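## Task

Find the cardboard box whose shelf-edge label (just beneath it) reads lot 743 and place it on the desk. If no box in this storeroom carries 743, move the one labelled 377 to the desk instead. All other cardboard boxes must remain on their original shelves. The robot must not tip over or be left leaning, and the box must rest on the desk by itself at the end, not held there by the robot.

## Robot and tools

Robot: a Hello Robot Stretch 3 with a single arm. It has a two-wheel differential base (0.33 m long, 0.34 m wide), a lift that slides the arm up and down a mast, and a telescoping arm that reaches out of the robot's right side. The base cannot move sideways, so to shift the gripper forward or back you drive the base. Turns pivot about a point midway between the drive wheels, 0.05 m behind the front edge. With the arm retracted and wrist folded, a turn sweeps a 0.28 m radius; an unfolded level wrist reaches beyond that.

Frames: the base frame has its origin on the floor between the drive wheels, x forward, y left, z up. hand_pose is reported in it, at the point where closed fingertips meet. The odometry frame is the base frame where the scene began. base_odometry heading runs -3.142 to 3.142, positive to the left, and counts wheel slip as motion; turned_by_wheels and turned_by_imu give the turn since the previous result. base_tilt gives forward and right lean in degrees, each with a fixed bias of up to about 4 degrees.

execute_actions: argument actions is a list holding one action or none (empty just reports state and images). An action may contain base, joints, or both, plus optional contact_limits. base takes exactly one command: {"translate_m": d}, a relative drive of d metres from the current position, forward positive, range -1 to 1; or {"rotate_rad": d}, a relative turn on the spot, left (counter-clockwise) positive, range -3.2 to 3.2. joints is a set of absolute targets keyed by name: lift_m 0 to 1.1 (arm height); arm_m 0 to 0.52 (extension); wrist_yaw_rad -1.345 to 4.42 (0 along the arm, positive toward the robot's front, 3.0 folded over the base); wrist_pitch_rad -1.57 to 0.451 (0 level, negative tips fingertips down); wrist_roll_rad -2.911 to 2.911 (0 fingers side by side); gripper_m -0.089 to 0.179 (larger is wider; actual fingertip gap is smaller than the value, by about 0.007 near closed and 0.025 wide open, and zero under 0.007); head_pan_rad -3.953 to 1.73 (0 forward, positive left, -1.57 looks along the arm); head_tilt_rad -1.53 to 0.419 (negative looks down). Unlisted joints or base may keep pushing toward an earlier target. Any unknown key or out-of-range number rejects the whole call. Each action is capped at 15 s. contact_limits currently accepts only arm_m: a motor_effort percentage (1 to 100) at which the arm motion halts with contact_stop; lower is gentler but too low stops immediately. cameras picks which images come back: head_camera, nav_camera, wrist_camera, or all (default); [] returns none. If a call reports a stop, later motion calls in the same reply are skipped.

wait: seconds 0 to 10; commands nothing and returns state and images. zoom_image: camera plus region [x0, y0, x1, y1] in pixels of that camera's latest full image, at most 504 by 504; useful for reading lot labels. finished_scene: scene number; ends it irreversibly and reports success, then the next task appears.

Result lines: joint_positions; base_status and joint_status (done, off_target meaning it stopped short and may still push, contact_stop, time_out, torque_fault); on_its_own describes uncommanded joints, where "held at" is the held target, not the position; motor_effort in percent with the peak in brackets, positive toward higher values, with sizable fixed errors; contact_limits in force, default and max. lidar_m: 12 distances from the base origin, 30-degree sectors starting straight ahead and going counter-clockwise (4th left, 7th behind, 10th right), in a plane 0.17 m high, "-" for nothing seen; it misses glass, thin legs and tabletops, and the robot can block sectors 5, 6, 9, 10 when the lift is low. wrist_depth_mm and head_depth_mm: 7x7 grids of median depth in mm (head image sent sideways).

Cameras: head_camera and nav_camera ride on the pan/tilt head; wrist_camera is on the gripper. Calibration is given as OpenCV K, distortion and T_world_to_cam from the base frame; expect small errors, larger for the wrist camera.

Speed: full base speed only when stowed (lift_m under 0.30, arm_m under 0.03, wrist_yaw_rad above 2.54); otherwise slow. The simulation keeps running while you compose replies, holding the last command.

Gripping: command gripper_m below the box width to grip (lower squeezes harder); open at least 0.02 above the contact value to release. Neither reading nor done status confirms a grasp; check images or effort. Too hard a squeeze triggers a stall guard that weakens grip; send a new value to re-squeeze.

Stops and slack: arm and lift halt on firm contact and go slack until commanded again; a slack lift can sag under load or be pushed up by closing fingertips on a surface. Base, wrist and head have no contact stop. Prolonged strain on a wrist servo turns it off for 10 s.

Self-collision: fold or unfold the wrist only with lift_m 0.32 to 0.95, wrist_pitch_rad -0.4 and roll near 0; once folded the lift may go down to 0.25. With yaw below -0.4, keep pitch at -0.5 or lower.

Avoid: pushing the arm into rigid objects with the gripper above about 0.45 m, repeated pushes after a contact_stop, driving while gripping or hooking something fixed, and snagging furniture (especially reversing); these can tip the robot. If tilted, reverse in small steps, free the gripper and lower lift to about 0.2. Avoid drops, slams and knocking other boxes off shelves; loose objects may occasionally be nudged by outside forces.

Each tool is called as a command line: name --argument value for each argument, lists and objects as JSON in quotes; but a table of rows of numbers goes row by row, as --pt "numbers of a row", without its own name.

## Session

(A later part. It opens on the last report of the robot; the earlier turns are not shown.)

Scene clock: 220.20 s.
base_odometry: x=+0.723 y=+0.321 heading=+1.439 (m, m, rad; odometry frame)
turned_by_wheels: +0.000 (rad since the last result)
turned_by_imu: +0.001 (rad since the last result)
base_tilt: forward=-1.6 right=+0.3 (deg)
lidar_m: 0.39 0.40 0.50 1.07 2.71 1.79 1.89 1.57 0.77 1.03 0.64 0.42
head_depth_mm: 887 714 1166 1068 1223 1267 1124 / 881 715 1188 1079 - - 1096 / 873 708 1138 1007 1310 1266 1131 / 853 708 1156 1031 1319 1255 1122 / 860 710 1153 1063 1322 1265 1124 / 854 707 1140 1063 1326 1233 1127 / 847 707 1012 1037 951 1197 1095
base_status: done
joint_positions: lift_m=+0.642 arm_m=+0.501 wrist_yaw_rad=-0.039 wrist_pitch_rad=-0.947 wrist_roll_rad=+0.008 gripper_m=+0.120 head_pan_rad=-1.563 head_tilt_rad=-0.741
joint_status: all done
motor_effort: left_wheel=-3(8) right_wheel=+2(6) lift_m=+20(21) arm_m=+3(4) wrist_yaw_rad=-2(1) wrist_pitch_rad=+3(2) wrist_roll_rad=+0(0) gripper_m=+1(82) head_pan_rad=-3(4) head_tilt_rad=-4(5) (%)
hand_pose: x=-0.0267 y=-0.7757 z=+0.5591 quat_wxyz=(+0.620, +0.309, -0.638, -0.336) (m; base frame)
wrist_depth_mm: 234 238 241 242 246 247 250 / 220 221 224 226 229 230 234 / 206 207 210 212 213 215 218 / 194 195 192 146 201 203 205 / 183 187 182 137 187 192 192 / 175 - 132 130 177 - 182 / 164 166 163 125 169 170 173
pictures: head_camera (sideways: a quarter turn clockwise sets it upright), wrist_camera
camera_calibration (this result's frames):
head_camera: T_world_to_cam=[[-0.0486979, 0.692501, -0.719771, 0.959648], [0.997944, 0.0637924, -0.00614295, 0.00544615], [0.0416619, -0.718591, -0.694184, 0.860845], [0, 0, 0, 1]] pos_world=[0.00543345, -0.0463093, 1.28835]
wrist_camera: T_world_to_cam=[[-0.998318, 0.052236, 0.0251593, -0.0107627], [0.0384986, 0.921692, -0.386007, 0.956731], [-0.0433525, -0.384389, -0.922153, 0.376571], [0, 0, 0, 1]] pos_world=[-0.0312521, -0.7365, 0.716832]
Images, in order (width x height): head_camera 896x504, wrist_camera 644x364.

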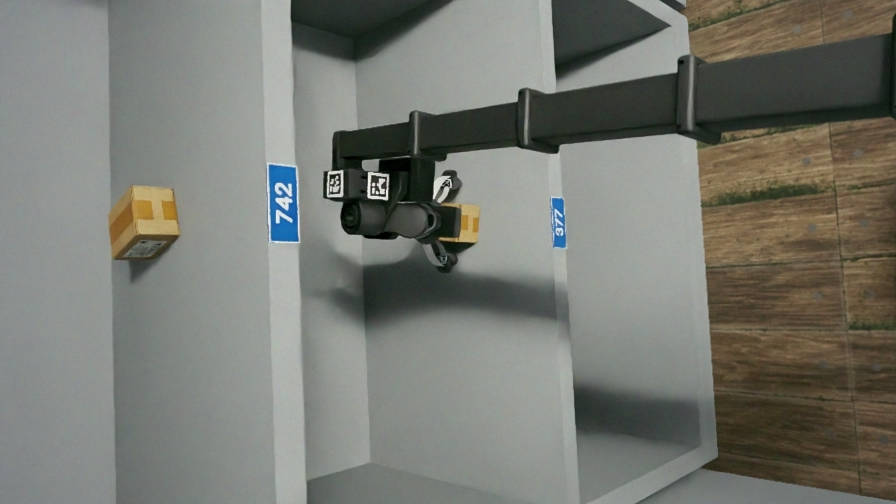

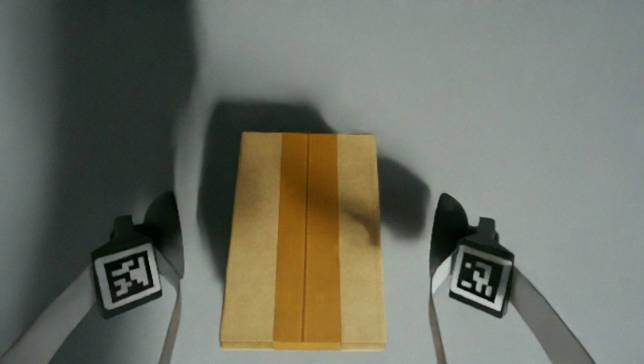

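execute_actions --actions '[{"joints": {"gripper_m": 0.012}}]' --cameras '["wrist_camera", "head_camera"]'

Scene clock: 222.97 s.
base_odometry: x=+0.723 y=+0.321 heading=+1.439 (m, m, rad; odometry frame)
turned_by_wheels: +0.000 (rad since the last result)
turned_by_imu: +0.001 (rad since the last result)
base_tilt: forward=-1.6 right=+0.3 (deg)
lidar_m: 0.39 0.40 0.50 1.08 2.73 1.78 1.88 1.57 0.78 1.03 0.63 0.42
head_depth_mm: 883 713 1160 1066 1219 1268 1135 / 877 714 1181 1081 - - 1116 / 872 714 1148 1005 1321 1259 1130 / 855 712 1161 1035 1320 1256 1125 / 862 710 1151 1067 1321 1262 1122 / 851 710 1134 1057 1321 1225 1126 / 845 705 1006 1030 950 1198 1105
base_status: not commanded
joint_positions: lift_m=+0.642 arm_m=+0.501 wrist_yaw_rad=-0.039 wrist_pitch_rad=-0.951 wrist_roll_rad=+0.008 gripper_m=+0.013 head_pan_rad=-1.563 head_tilt_rad=-0.741
joint_status: all done
motor_effort: left_wheel=-2(3) right_wheel=+2(2) lift_m=+20(20) arm_m=+3(4) wrist_yaw_rad=-2(1) wrist_pitch_rad=+4(4) wrist_roll_rad=+0(0) gripper_m=-19(94) head_pan_rad=-5(5) head_tilt_rad=-4(4) (%)
hand_pose: x=-0.0266 y=-0.7747 z=+0.5585 quat_wxyz=(+0.620, +0.310, -0.637, -0.338) (m; base frame)
wrist_depth_mm: 233 235 238 241 243 245 249 / 218 220 222 225 226 228 231 / 205 206 208 210 213 214 216 / 192 195 191 142 200 200 203 / 182 184 134 135 188 189 192 / 173 175 127 128 175 179 181 / 164 165 163 123 168 170 172
pictures: head_camera (sideways: a quarter turn clockwise sets it upright), wrist_camera
camera_calibration (this result's frames):
head_camera: T_world_to_cam=[[-0.0486981, 0.692501, -0.719771, 0.959648], [0.997944, 0.0637926, -0.00614296, 0.00544616], [0.0416621, -0.718591, -0.694184, 0.860845], [0, 0, 0, 1]] pos_world=[0.00543346, -0.0463093, 1.28835]
wrist_camera: T_world_to_cam=[[-0.998322, 0.0521234, 0.0252182, -0.0108812], [0.0385657, 0.923409, -0.381875, 0.954609], [-0.0431913, -0.380262, -0.92387, 0.380569], [0, 0, 0, 1]] pos_world=[-0.0312408, -0.736211, 0.716413]
Images, in order (width x height): head_camera 896x504, wrist_camera 644x364.

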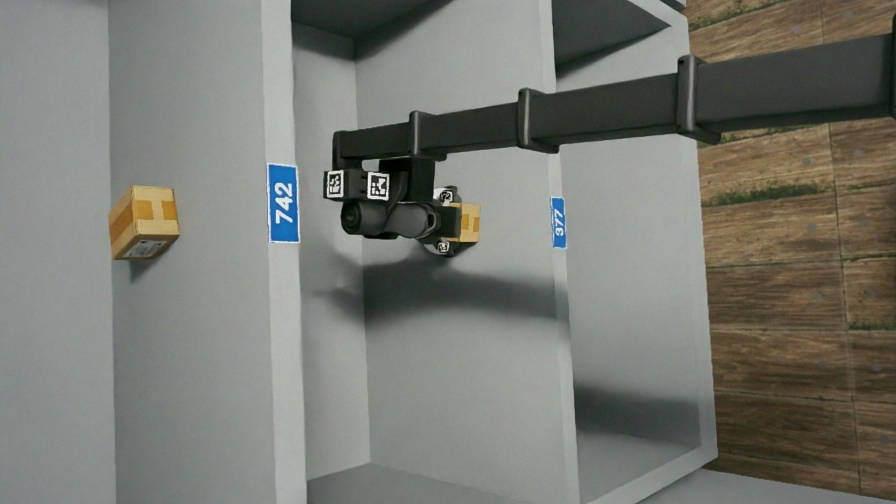

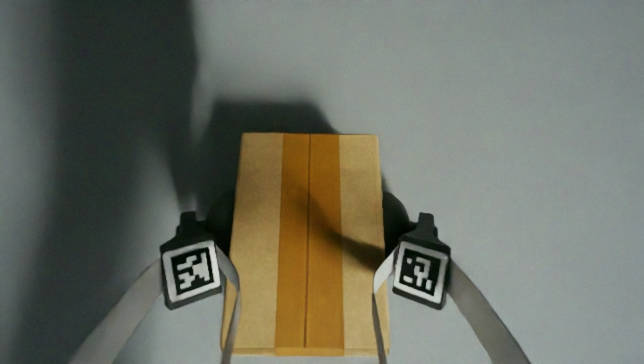

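execute_actions --actions '[{"joints": {"lift_m": 0.685, "arm_m": 0.41}}]' --cameras '["wrist_camera", "head_camera"]'

Scene clock: 239.93 s.
base_odometry: x=+0.723 y=+0.321 heading=+1.439 (m, m, rad; odometry frame)
turned_by_wheels: +0.000 (rad since the last result)
turned_by_imu: +0.001 (rad since the last result)
base_tilt: forward=-1.6 right=+0.4 (deg)
lidar_m: 0.39 0.40 0.50 1.07 2.72 1.78 1.88 1.56 0.78 1.03 0.63 0.42
head_depth_mm: 885 718 1172 1067 1224 1266 1150 / 879 716 1184 1095 - 1263 1119 / 872 713 1144 1013 1336 1258 1120 / 852 710 1161 1067 1328 1256 1123 / 862 709 1159 1064 1319 1258 1123 / 858 710 1141 1060 1323 1246 1116 / 844 711 1013 1031 949 1194 1097
base_status: not commanded
joint_positions: lift_m=+0.685 arm_m=+0.410 wrist_yaw_rad=-0.039 wrist_pitch_rad=-0.953 wrist_roll_rad=+0.008 gripper_m=+0.013 head_pan_rad=-1.563 head_tilt_rad=-0.741
joint_status: all done
motor_effort: left_wheel=-2(2) right_wheel=+1(1) lift_m=+37(36) arm_m=-3(3) wrist_yaw_rad=-1(2) wrist_pitch_rad=+4(4) wrist_roll_rad=+0(0) gripper_m=-19(18) head_pan_rad=-4(4) head_tilt_rad=-5(3) (%)
hand_pose: x=-0.0266 y=-0.6839 z=+0.6004 quat_wxyz=(+0.619, +0.311, -0.637, -0.338) (m; base frame)
wrist_depth_mm: 286 287 289 296 296 301 304 / 267 269 272 277 278 281 281 / 251 254 256 258 259 264 264 / 235 239 234 142 243 246 249 / 224 225 134 135 230 234 235 / 212 214 127 128 215 221 221 / 202 204 200 123 205 209 211
pictures: head_camera (sideways: a quarter turn clockwise sets it upright), wrist_camera
camera_calibration (this result's frames):
head_camera: T_world_to_cam=[[-0.048698, 0.692501, -0.719771, 0.959648], [0.997944, 0.0637925, -0.00614296, 0.00544616], [0.041662, -0.718591, -0.694184, 0.860845], [0, 0, 0, 1]] pos_world=[0.00543346, -0.0463093, 1.28835]
wrist_camera: T_world_to_cam=[[-0.998324, 0.0520878, 0.0252374, -0.0166923], [0.0385885, 0.923965, -0.380526, 0.886426], [-0.0431392, -0.378914, -0.924426, 0.455106], [0, 0, 0, 1]] pos_world=[-0.0312372, -0.645711, 0.758441]
Images, in order (width x height): head_camera 896x504, wrist_camera 644x364.

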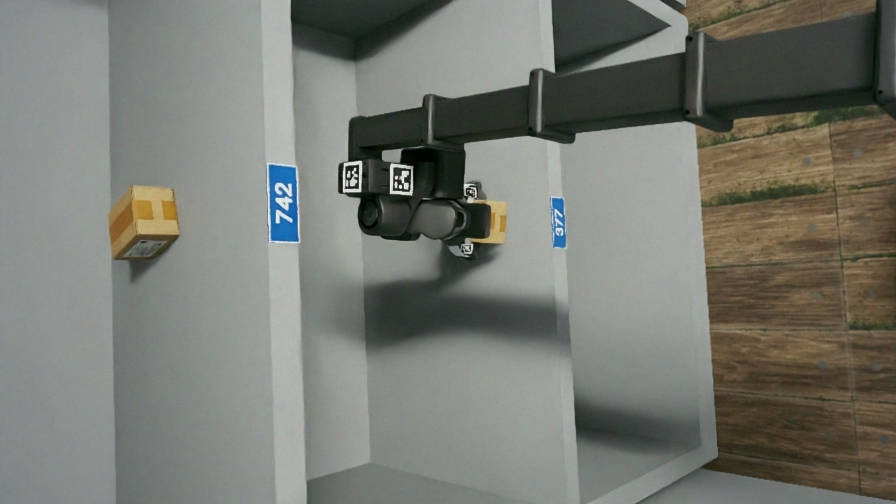

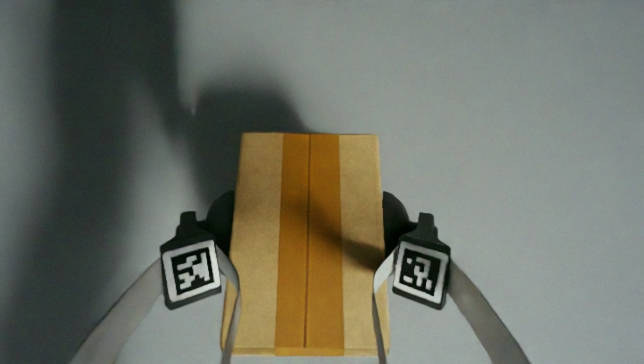

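execute_actions --actions '[{"base": {"rotate_rad": -0.62}, "joints": {"arm_m": 0.30}}]' --cameras '["nav_camera", "head_camera"]'

Scene clock: 243.57 s.
base_odometry: x=+0.723 y=+0.321 heading=+0.819 (m, m, rad; odometry frame)
turned_by_wheels: -0.620 (rad since the last result)
turned_by_imu: -0.624 (rad since the last result)
base_tilt: forward=-1.5 right=+0.3 (deg)
lidar_m: 0.44 0.39 0.39 0.47 0.86 2.73 1.78 1.89 1.56 0.78 1.03 0.67
head_depth_mm: 1034 1567 1452 1787 1507 1321 1146 / 1020 1584 1337 1769 - 1282 1119 / 702 810 1248 1174 1464 1283 1126 / 659 739 890 1039 1380 1288 1120 / 747 745 1042 1060 1388 1259 1123 / 864 708 1203 1059 1322 1233 1119 / 898 706 1150 1061 927 1205 1127
base_status: done
joint_positions: lift_m=+0.685 arm_m=+0.300 wrist_yaw_rad=-0.039 wrist_pitch_rad=-0.953 wrist_roll_rad=+0.008 gripper_m=+0.013 head_pan_rad=-1.563 head_tilt_rad=-0.741
joint_status: all done
motor_effort: left_wheel=+1(8) right_wheel=-2(10) lift_m=+37(37) arm_m=-4(6) wrist_yaw_rad=-2(2) wrist_pitch_rad=+4(4) wrist_roll_rad=+0(0) gripper_m=-19(19) head_pan_rad=-4(5) head_tilt_rad=-5(4) (%)
hand_pose: x=-0.0266 y=-0.5739 z=+0.6004 quat_wxyz=(+0.619, +0.311, -0.637, -0.338) (m; base frame)
wrist_depth_mm: 285 288 296 381 859 956 - / 268 272 349 471 826 913 911 / 253 280 644 467 841 859 849 / 260 699 698 143 808 797 816 / 673 675 134 135 752 760 768 / 632 637 128 128 - 729 727 / 597 653 664 123 678 693 692
pictures: head_camera (sideways: a quarter turn clockwise sets it upright), nav_camera (sideways: a quarter turn counterclockwise sets it upright)
camera_calibration (this result's frames):
head_camera: T_world_to_cam=[[-0.0486712, 0.692516, -0.719759, 0.959631], [0.997947, 0.0637539, -0.00614192, 0.00544479], [0.041634, -0.71858, -0.694197, 0.860863], [0, 0, 0, 1]] pos_world=[0.00543166, -0.0463091, 1.28834]
nav_camera: T_world_to_cam=[[0.0100567, -0.660265, 0.750965, -0.934582], [-0.999824, 0.00525332, 0.0180082, 0.0371119], [-0.0158352, -0.751014, -0.660096, 0.817637], [0, 0, 0, 1]] pos_world=[0.0594517, -0.00321035, 1.24089]
Images, in order (width x height): head_camera 896x504, nav_camera 672x504.

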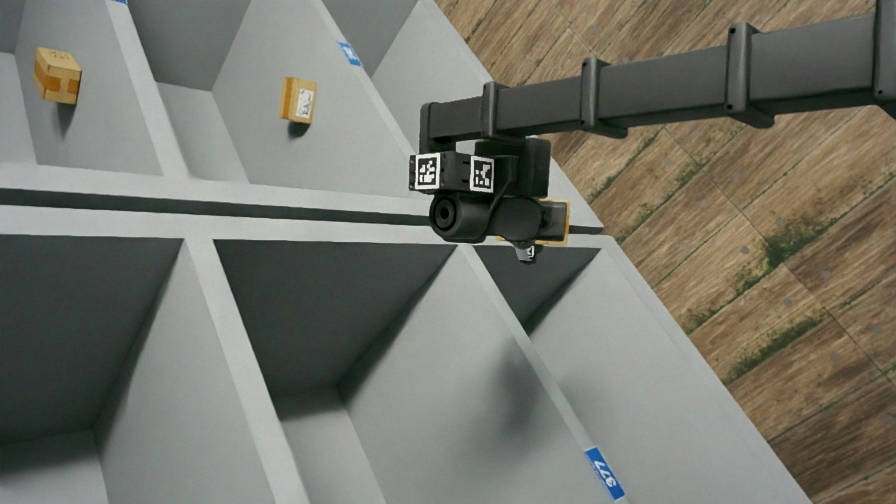

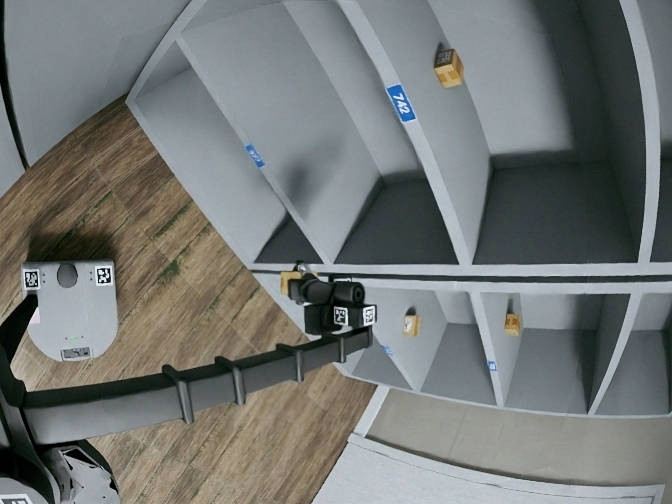

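execute_actions --actions '[{"base": {"translate_m": -0.9}, "joints": {"lift_m": 0.90, "head_pan_rad": -2.9, "head_tilt_rad": -0.7}}]'

Scene clock: 257.00 s.
base_odometry: x=+0.108 y=-0.337 heading=+0.819 (m, m, rad; odometry frame)
turned_by_wheels: +0.000 (rad since the last result)
turned_by_imu: +0.012 (rad since the last result)
base_tilt: forward=-1.6 right=+0.3 (deg)
lidar_m: 1.19 1.06 1.07 1.28 3.10 1.42 0.89 1.20 1.21 1.42 1.19 1.19
head_depth_mm: 1343 1451 1072 891 - - - / 1278 1407 1067 866 - - - / 1201 1344 1073 866 1511 1370 - / 1151 1292 1070 1638 1480 - - / 1101 1242 1208 1699 1549 - - / 1050 1177 1355 1571 1570 - 1095 / 1009 1127 1284 1485 1582 - 1119
base_status: done
joint_positions: lift_m=+0.900 arm_m=+0.300 wrist_yaw_rad=-0.039 wrist_pitch_rad=-0.953 wrist_roll_rad=+0.008 gripper_m=+0.013 head_pan_rad=-2.893 head_tilt_rad=-0.704
joint_status: all done
motor_effort: left_wheel=+1(4) right_wheel=-1(9) lift_m=+37(37) arm_m=-3(3) wrist_yaw_rad=-1(1) wrist_pitch_rad=+4(4) wrist_roll_rad=+0(0) gripper_m=-18(19) head_pan_rad=-5(58) head_tilt_rad=+3(5) (%)
hand_pose: x=-0.0266 y=-0.5739 z=+0.8154 quat_wxyz=(+0.619, +0.311, -0.637, -0.338) (m; base frame)
wrist_depth_mm: - - - - - 872 715 / - - - - - 953 790 / - - - - - - 864 / - - - 143 - - 931 / 945 949 134 135 - - - / 885 898 127 128 - 928 924 / 842 850 850 123 879 870 877
pictures: head_camera (sideways: a quarter turn clockwise sets it upright), nav_camera (sideways: a quarter turn counterclockwise sets it upright), wrist_camera
camera_calibration (this result's frames):
head_camera: T_world_to_cam=[[0.635062, 0.206078, -0.744465, 0.987661], [0.299959, -0.953917, -0.00817828, 0.012354], [-0.711843, -0.218115, -0.667611, 0.830879], [0, 0, 0, 1]] pos_world=[-0.0394756, -0.0105227, 1.29008]
nav_camera: T_world_to_cam=[[-0.611886, -0.160605, 0.774468, -0.961423], [-0.233023, 0.972313, 0.0175282, 0.0330584], [-0.755841, -0.169744, -0.63237, 0.786084], [0, 0, 0, 1]] pos_world=[0.0135768, -0.0531198, 1.24111]
wrist_camera: T_world_to_cam=[[-0.998324, 0.0520888, 0.0252369, -0.027847], [0.0385973, 0.924032, -0.380361, 0.866456], [-0.0431322, -0.378749, -0.924494, 0.695674], [0, 0, 0, 1]] pos_world=[-0.0312372, -0.535697, 0.973415]
Images, in order (width x height): head_camera 896x504, nav_camera 672x504, wrist_camera 644x364.

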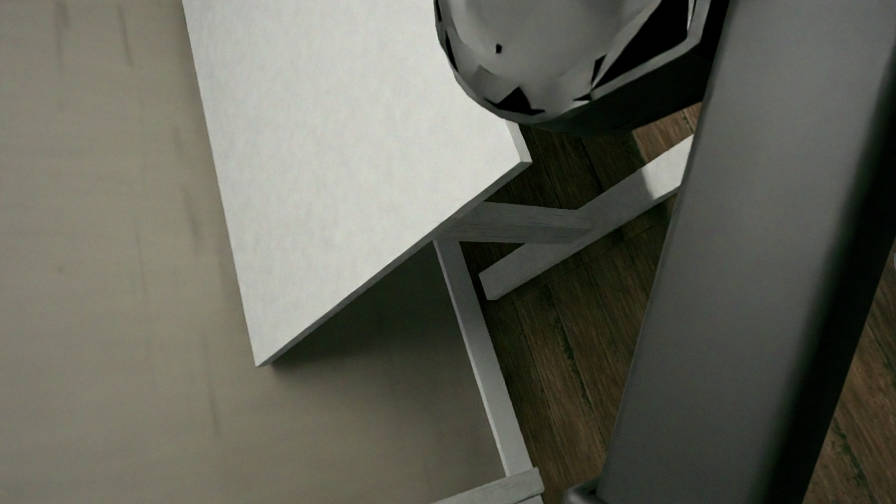

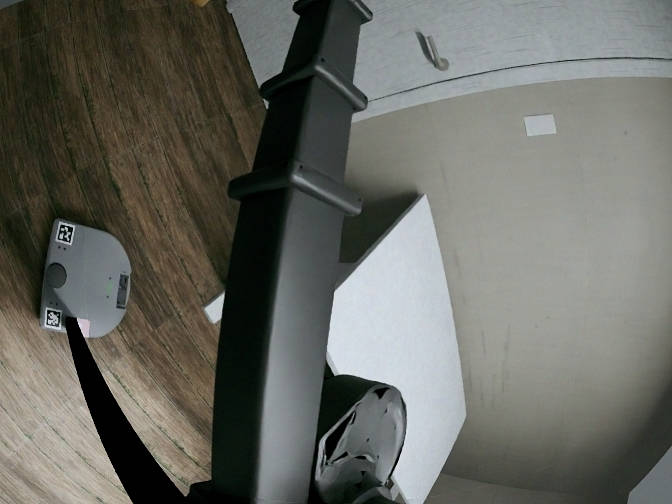

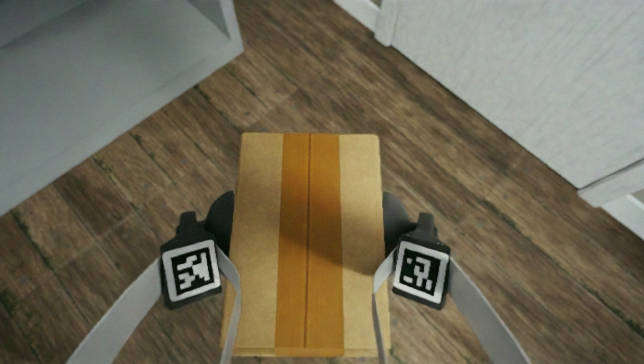

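execute_actions --actions '[{"base": {"rotate_rad": -1.49}, "joints": {"lift_m": 0.865, "arm_m": 0.50, "head_pan_rad": -1.57, "head_tilt_rad": -0.7}}]'

Scene clock: 267.43 s.
base_odometry: x=+0.108 y=-0.337 heading=-0.670 (m, m, rad; odometry frame)
turned_by_wheels: -1.490 (rad since the last result)
turned_by_imu: -1.501 (rad since the last result)
base_tilt: forward=-1.6 right=+0.3 (deg)
lidar_m: 1.42 1.18 1.20 1.16 1.06 1.08 1.35 3.10 1.22 0.89 1.21 1.23
head_depth_mm: 1640 1504 1121 - - 1283 1140 / 1513 1610 - 923 1546 1315 1140 / 1384 1494 1028 869 1546 1309 1135 / 1287 1397 1027 831 1495 1315 1141 / 1201 1329 1060 1212 1465 1318 1141 / 1119 1259 1107 1644 1527 1308 1139 / 1050 1174 1298 1504 1533 1311 1129
base_status: done
joint_positions: lift_m=+0.865 arm_m=+0.500 wrist_yaw_rad=-0.039 wrist_pitch_rad=-0.953 wrist_roll_rad=+0.008 gripper_m=+0.013 head_pan_rad=-1.577 head_tilt_rad=-0.704
joint_status: all done
motor_effort: left_wheel=+1(9) right_wheel=-2(9) lift_m=+20(34) arm_m=+3(3) wrist_yaw_rad=-1(3) wrist_pitch_rad=+4(4) wrist_roll_rad=+0(0) gripper_m=-18(19) head_pan_rad=+4(58) head_tilt_rad=+2(3) (%)
hand_pose: x=-0.0266 y=-0.7733 z=+0.7812 quat_wxyz=(+0.619, +0.311, -0.637, -0.338) (m; base frame)
wrist_depth_mm: 276 279 282 287 288 294 295 / 260 261 265 266 272 273 275 / 245 247 248 251 253 256 257 / 231 231 228 143 237 240 243 / 218 220 135 135 224 226 229 / 206 209 127 128 - 216 216 / 198 198 195 123 200 204 206
pictures: head_camera (sideways: a quarter turn clockwise sets it upright), nav_camera (sideways: a quarter turn counterclockwise sets it upright), wrist_camera
camera_calibration (this result's frames):
head_camera: T_world_to_cam=[[-0.0392832, 0.666439, -0.744523, 0.99185], [0.998729, 0.049728, -0.00818317, 0.00809783], [0.0315701, -0.743899, -0.667546, 0.826259], [0, 0, 0, 1]] pos_world=[0.00479041, -0.0467573, 1.29009]
nav_camera: T_world_to_cam=[[0.00112387, -0.632544, 0.774524, -0.965234], [-0.999653, 0.019685, 0.017527, 0.0377364], [-0.0263331, -0.774274, -0.632302, 0.781546], [0, 0, 0, 1]] pos_world=[0.0593887, -0.00616468, 1.24111]
wrist_camera: T_world_to_cam=[[-0.998321, 0.0521327, 0.0252326, -0.0165642], [0.0386468, 0.924094, -0.380206, 1.03762], [-0.0431384, -0.378593, -0.924557, 0.588713], [0, 0, 0, 1]] pos_world=[-0.031241, -0.735115, 0.939228]
Images, in order (width x height): head_camera 896x504, nav_camera 672x504, wrist_camera 644x364.

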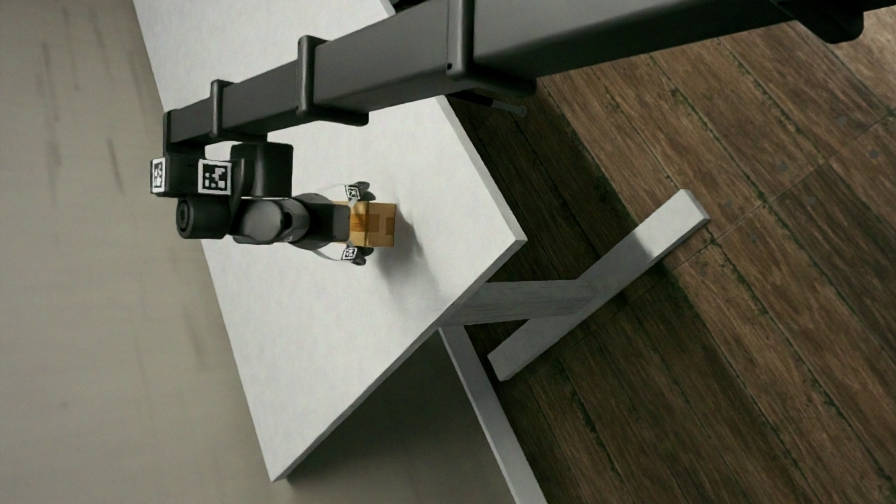

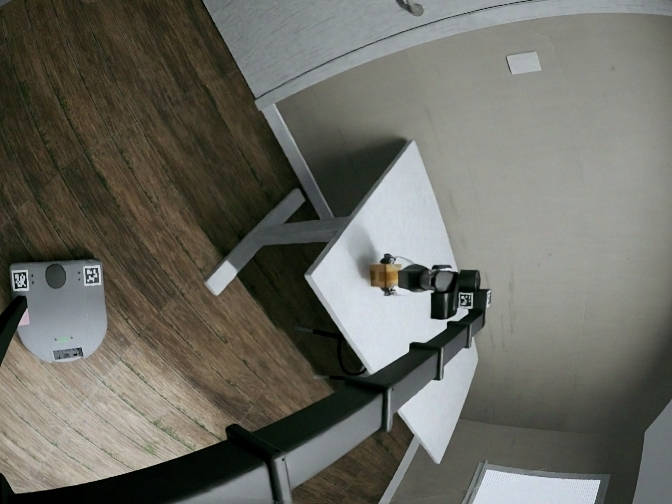

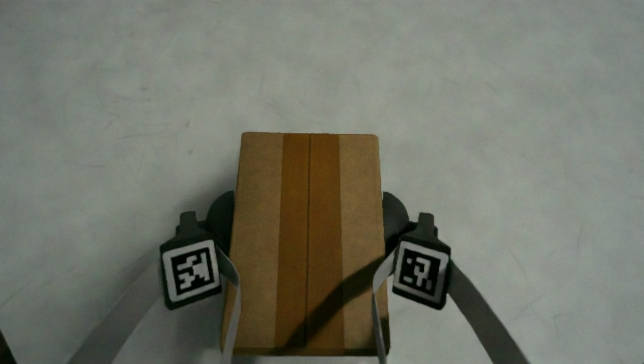

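execute_actions --actions '[{"joints": {"lift_m": 0.829}}]' --cameras '["wrist_camera", "head_camera"]'

Scene clock: 270.97 s.
base_odometry: x=+0.108 y=-0.337 heading=-0.670 (m, m, rad; odometry frame)
turned_by_wheels: +0.000 (rad since the last result)
turned_by_imu: +0.001 (rad since the last result)
base_tilt: forward=-1.5 right=+0.3 (deg)
lidar_m: 1.42 1.19 1.20 1.16 1.06 1.08 1.34 3.11 1.22 0.89 1.20 1.22
head_depth_mm: 1634 1487 1071 1874 - - 1157 / 1515 1579 - 924 1509 1311 1134 / 1392 1522 991 862 1554 1312 1140 / 1287 1410 1068 829 1510 1308 1134 / 1198 1325 1069 1211 1461 1314 1137 / 1119 1247 1110 1639 1542 1308 1136 / 1055 1178 1306 1505 1535 1305 1129
base_status: not commanded
joint_positions: lift_m=+0.829 arm_m=+0.500 wrist_yaw_rad=-0.039 wrist_pitch_rad=-0.953 wrist_roll_rad=+0.008 gripper_m=+0.013 head_pan_rad=-1.577 head_tilt_rad=-0.704
joint_status: all done
motor_effort: left_wheel=+1(1) right_wheel=-2(1) lift_m=+20(21) arm_m=+3(3) wrist_yaw_rad=-1(1) wrist_pitch_rad=+4(4) wrist_roll_rad=+0(0) gripper_m=-19(18) head_pan_rad=+4(5) head_tilt_rad=+2(2) (%)
hand_pose: x=-0.0266 y=-0.7733 z=+0.7452 quat_wxyz=(+0.619, +0.311, -0.637, -0.338) (m; base frame)
wrist_depth_mm: 232 235 239 240 244 246 247 / 218 220 223 225 227 230 231 / 205 206 208 210 211 214 216 / 193 194 191 143 199 201 203 / 182 184 134 135 188 189 192 / 173 175 127 128 - 180 182 / 165 166 164 123 168 171 172
pictures: head_camera (sideways: a quarter turn clockwise sets it upright), wrist_camera
camera_calibration (this result's frames):
head_camera: T_world_to_cam=[[-0.0392833, 0.66644, -0.744523, 0.99185], [0.998729, 0.0497282, -0.00818316, 0.00809783], [0.0315703, -0.743899, -0.667546, 0.82626], [0, 0, 0, 1]] pos_world=[0.00479042, -0.0467573, 1.29009]
wrist_camera: T_world_to_cam=[[-0.998321, 0.0521321, 0.0252328, -0.0156564], [0.0386472, 0.924103, -0.380184, 1.02392], [-0.0431375, -0.378571, -0.924567, 0.555452], [0, 0, 0, 1]] pos_world=[-0.0312409, -0.735114, 0.903225]
Images, in order (width x height): head_camera 896x504, wrist_camera 644x364.

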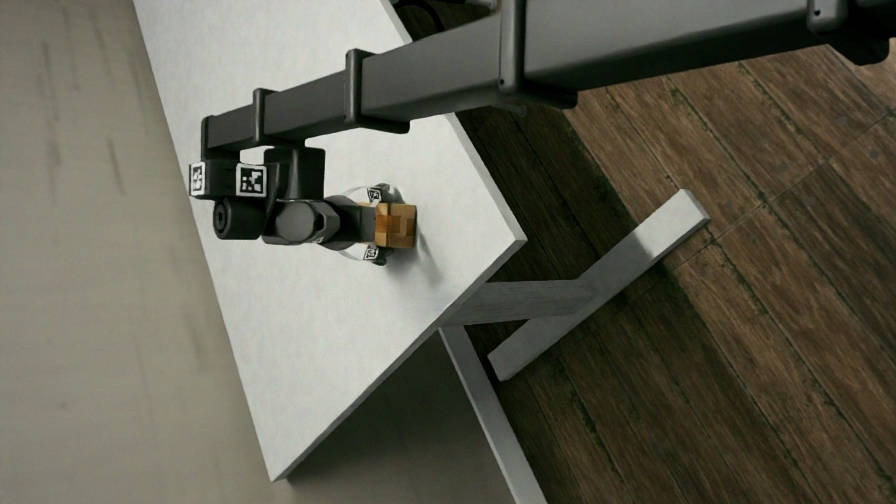

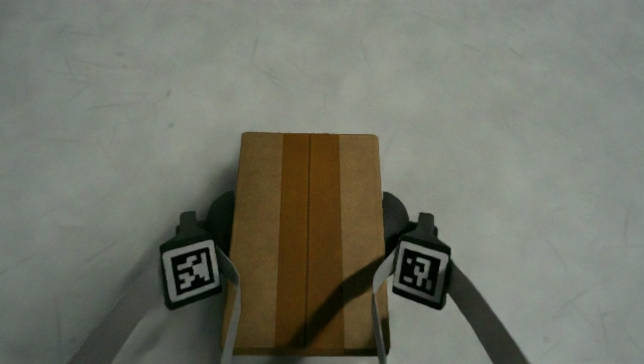

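Depth matches grasp-time values; releasing.

execute_actions --actions '[{"joints": {"gripper_m": 0.13}}]' --cameras '["wrist_camera", "head_camera"]'

Scene clock: 273.77 s.
base_odometry: x=+0.108 y=-0.337 heading=-0.670 (m, m, rad; odometry frame)
turned_by_wheels: +0.000 (rad since the last result)
turned_by_imu: +0.001 (rad since the last result)
base_tilt: forward=-1.6 right=+0.3 (deg)
lidar_m: 1.42 1.19 1.20 1.15 1.06 1.08 1.35 3.11 1.22 0.89 1.20 1.23
head_depth_mm: 1645 1494 1077 1843 - - 1154 / 1500 1571 - 922 1496 1308 1133 / 1389 1522 - 861 1547 1310 1136 / 1276 1406 1089 834 1513 1318 1137 / 1201 1332 1061 1221 1473 1312 1136 / 1122 1252 1109 1631 1544 1307 1130 / 1050 1175 1305 1490 1545 1311 1133
base_status: not commanded
joint_positions: lift_m=+0.829 arm_m=+0.500 wrist_yaw_rad=-0.039 wrist_pitch_rad=-0.953 wrist_roll_rad=+0.008 gripper_m=+0.130 head_pan_rad=-1.577 head_tilt_rad=-0.704
joint_status: all done
motor_effort: left_wheel=+1(1) right_wheel=-2(1) lift_m=+20(20) arm_m=+3(3) wrist_yaw_rad=-2(0) wrist_pitch_rad=+4(4) wrist_roll_rad=+0(0) gripper_m=+0(81) head_pan_rad=+5(4) head_tilt_rad=+0(2) (%)
hand_pose: x=-0.0266 y=-0.7733 z=+0.7452 quat_wxyz=(+0.619, +0.311, -0.637, -0.338) (m; base frame)
wrist_depth_mm: 233 236 238 242 243 246 248 / 219 221 222 226 228 229 231 / 206 207 209 211 213 216 216 / 193 195 191 145 200 202 203 / 183 186 181 136 188 192 192 / 174 174 132 129 177 - 182 / 164 166 164 125 168 171 173
pictures: head_camera (sideways: a quarter turn clockwise sets it upright), wrist_camera
camera_calibration (this result's frames):
head_camera: T_world_to_cam=[[-0.0392833, 0.66644, -0.744523, 0.99185], [0.998729, 0.0497281, -0.00818316, 0.00809783], [0.0315702, -0.743899, -0.667546, 0.82626], [0, 0, 0, 1]] pos_world=[0.00479041, -0.0467573, 1.29009]
wrist_camera: T_world_to_cam=[[-0.998321, 0.05214, 0.0252307, -0.0156492], [0.0386475, 0.924034, -0.380352, 1.02404], [-0.0431455, -0.378738, -0.924498, 0.555277], [0, 0, 0, 1]] pos_world=[-0.0312417, -0.735125, 0.903241]
Images, in order (width x height): head_camera 896x504, wrist_camera 644x364.

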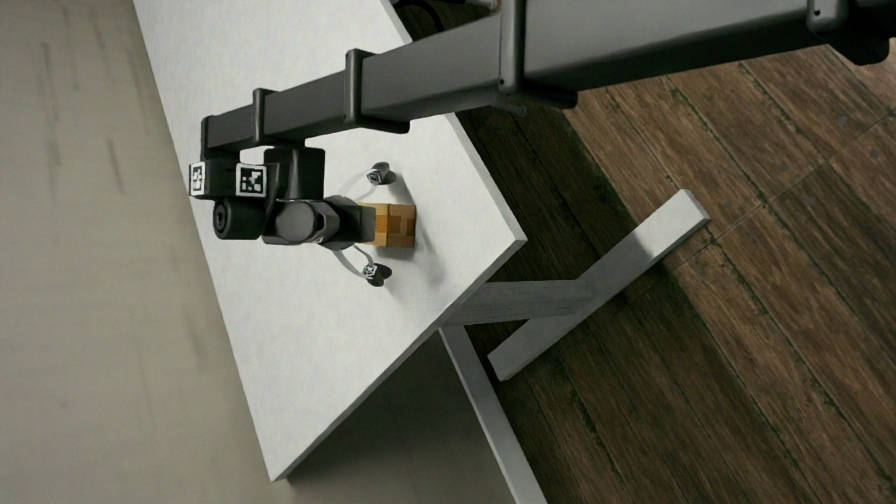

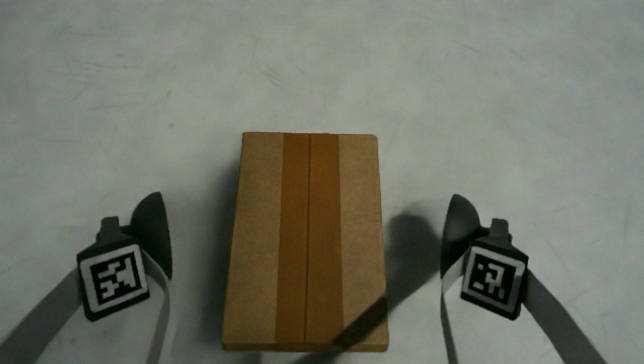

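execute_actions --actions '[{"joints": {"lift_m": 0.89}}]' --cameras '["wrist_camera", "head_camera"]'

Scene clock: 276.17 s.
base_odometry: x=+0.108 y=-0.337 heading=-0.670 (m, m, rad; odometry frame)
turned_by_wheels: +0.000 (rad since the last result)
turned_by_imu: +0.000 (rad since the last result)
base_tilt: forward=-1.6 right=+0.3 (deg)
lidar_m: 1.42 1.19 1.19 1.16 1.06 1.07 1.35 3.10 1.22 0.89 1.20 1.22
head_depth_mm: 1642 1504 - - 1503 1307 1127 / 1494 - 1047 929 1556 1315 1141 / 1384 - 1029 861 1541 1313 1133 / 1284 1403 1028 833 1499 1305 1138 / 1192 1329 1066 1214 1465 1315 1140 / 1122 1253 1112 1657 1545 1304 1129 / 1053 1178 1300 1500 1542 1312 1128
base_status: not commanded
joint_positions: lift_m=+0.890 arm_m=+0.500 wrist_yaw_rad=-0.039 wrist_pitch_rad=-0.952 wrist_roll_rad=+0.008 gripper_m=+0.130 head_pan_rad=-1.577 head_tilt_rad=-0.704
joint_status: all done
motor_effort: left_wheel=+1(1) right_wheel=-2(2) lift_m=+36(36) arm_m=+3(3) wrist_yaw_rad=-2(1) wrist_pitch_rad=+3(4) wrist_roll_rad=+0(0) gripper_m=+1(1) head_pan_rad=+5(4) head_tilt_rad=+2(1) (%)
hand_pose: x=-0.0266 y=-0.7735 z=+0.8056 quat_wxyz=(+0.620, +0.311, -0.637, -0.338) (m; base frame)
wrist_depth_mm: 310 312 316 321 322 325 329 / 290 291 297 299 301 303 306 / 272 272 275 279 280 285 286 / 256 259 258 261 264 267 269 / 242 246 244 196 248 255 253 / 233 229 230 187 236 - 240 / 219 219 220 181 224 225 232
pictures: head_camera (sideways: a quarter turn clockwise sets it upright), wrist_camera
camera_calibration (this result's frames):
head_camera: T_world_to_cam=[[-0.0392833, 0.66644, -0.744523, 0.99185], [0.998729, 0.0497282, -0.00818316, 0.00809782], [0.0315703, -0.743899, -0.667546, 0.82626], [0, 0, 0, 1]] pos_world=[0.00479042, -0.0467573, 1.29009]
wrist_camera: T_world_to_cam=[[-0.99832, 0.052161, 0.0252194, -0.0171432], [0.0386342, 0.923708, -0.381144, 1.04754], [-0.0431762, -0.37953, -0.924172, 0.610094], [0, 0, 0, 1]] pos_world=[-0.0312438, -0.735181, 0.963529]
Images, in order (width x height): head_camera 896x504, wrist_camera 644x364.

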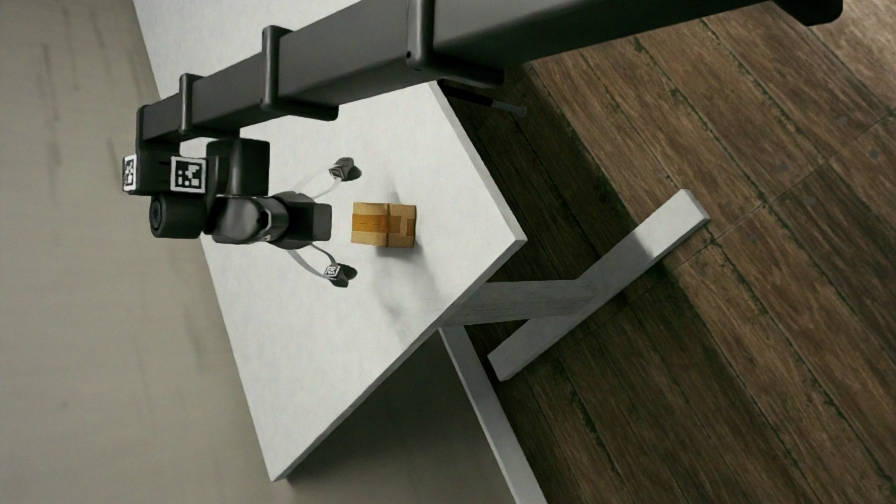

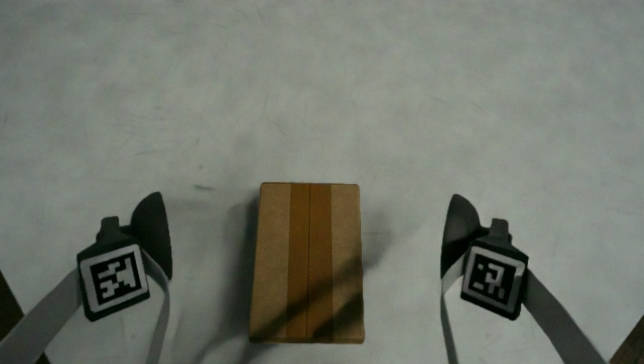

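The box (lot 377) is resting on the desk, clear of the gripper.

finished_scene --scene 2

The scene is finished: the task was done.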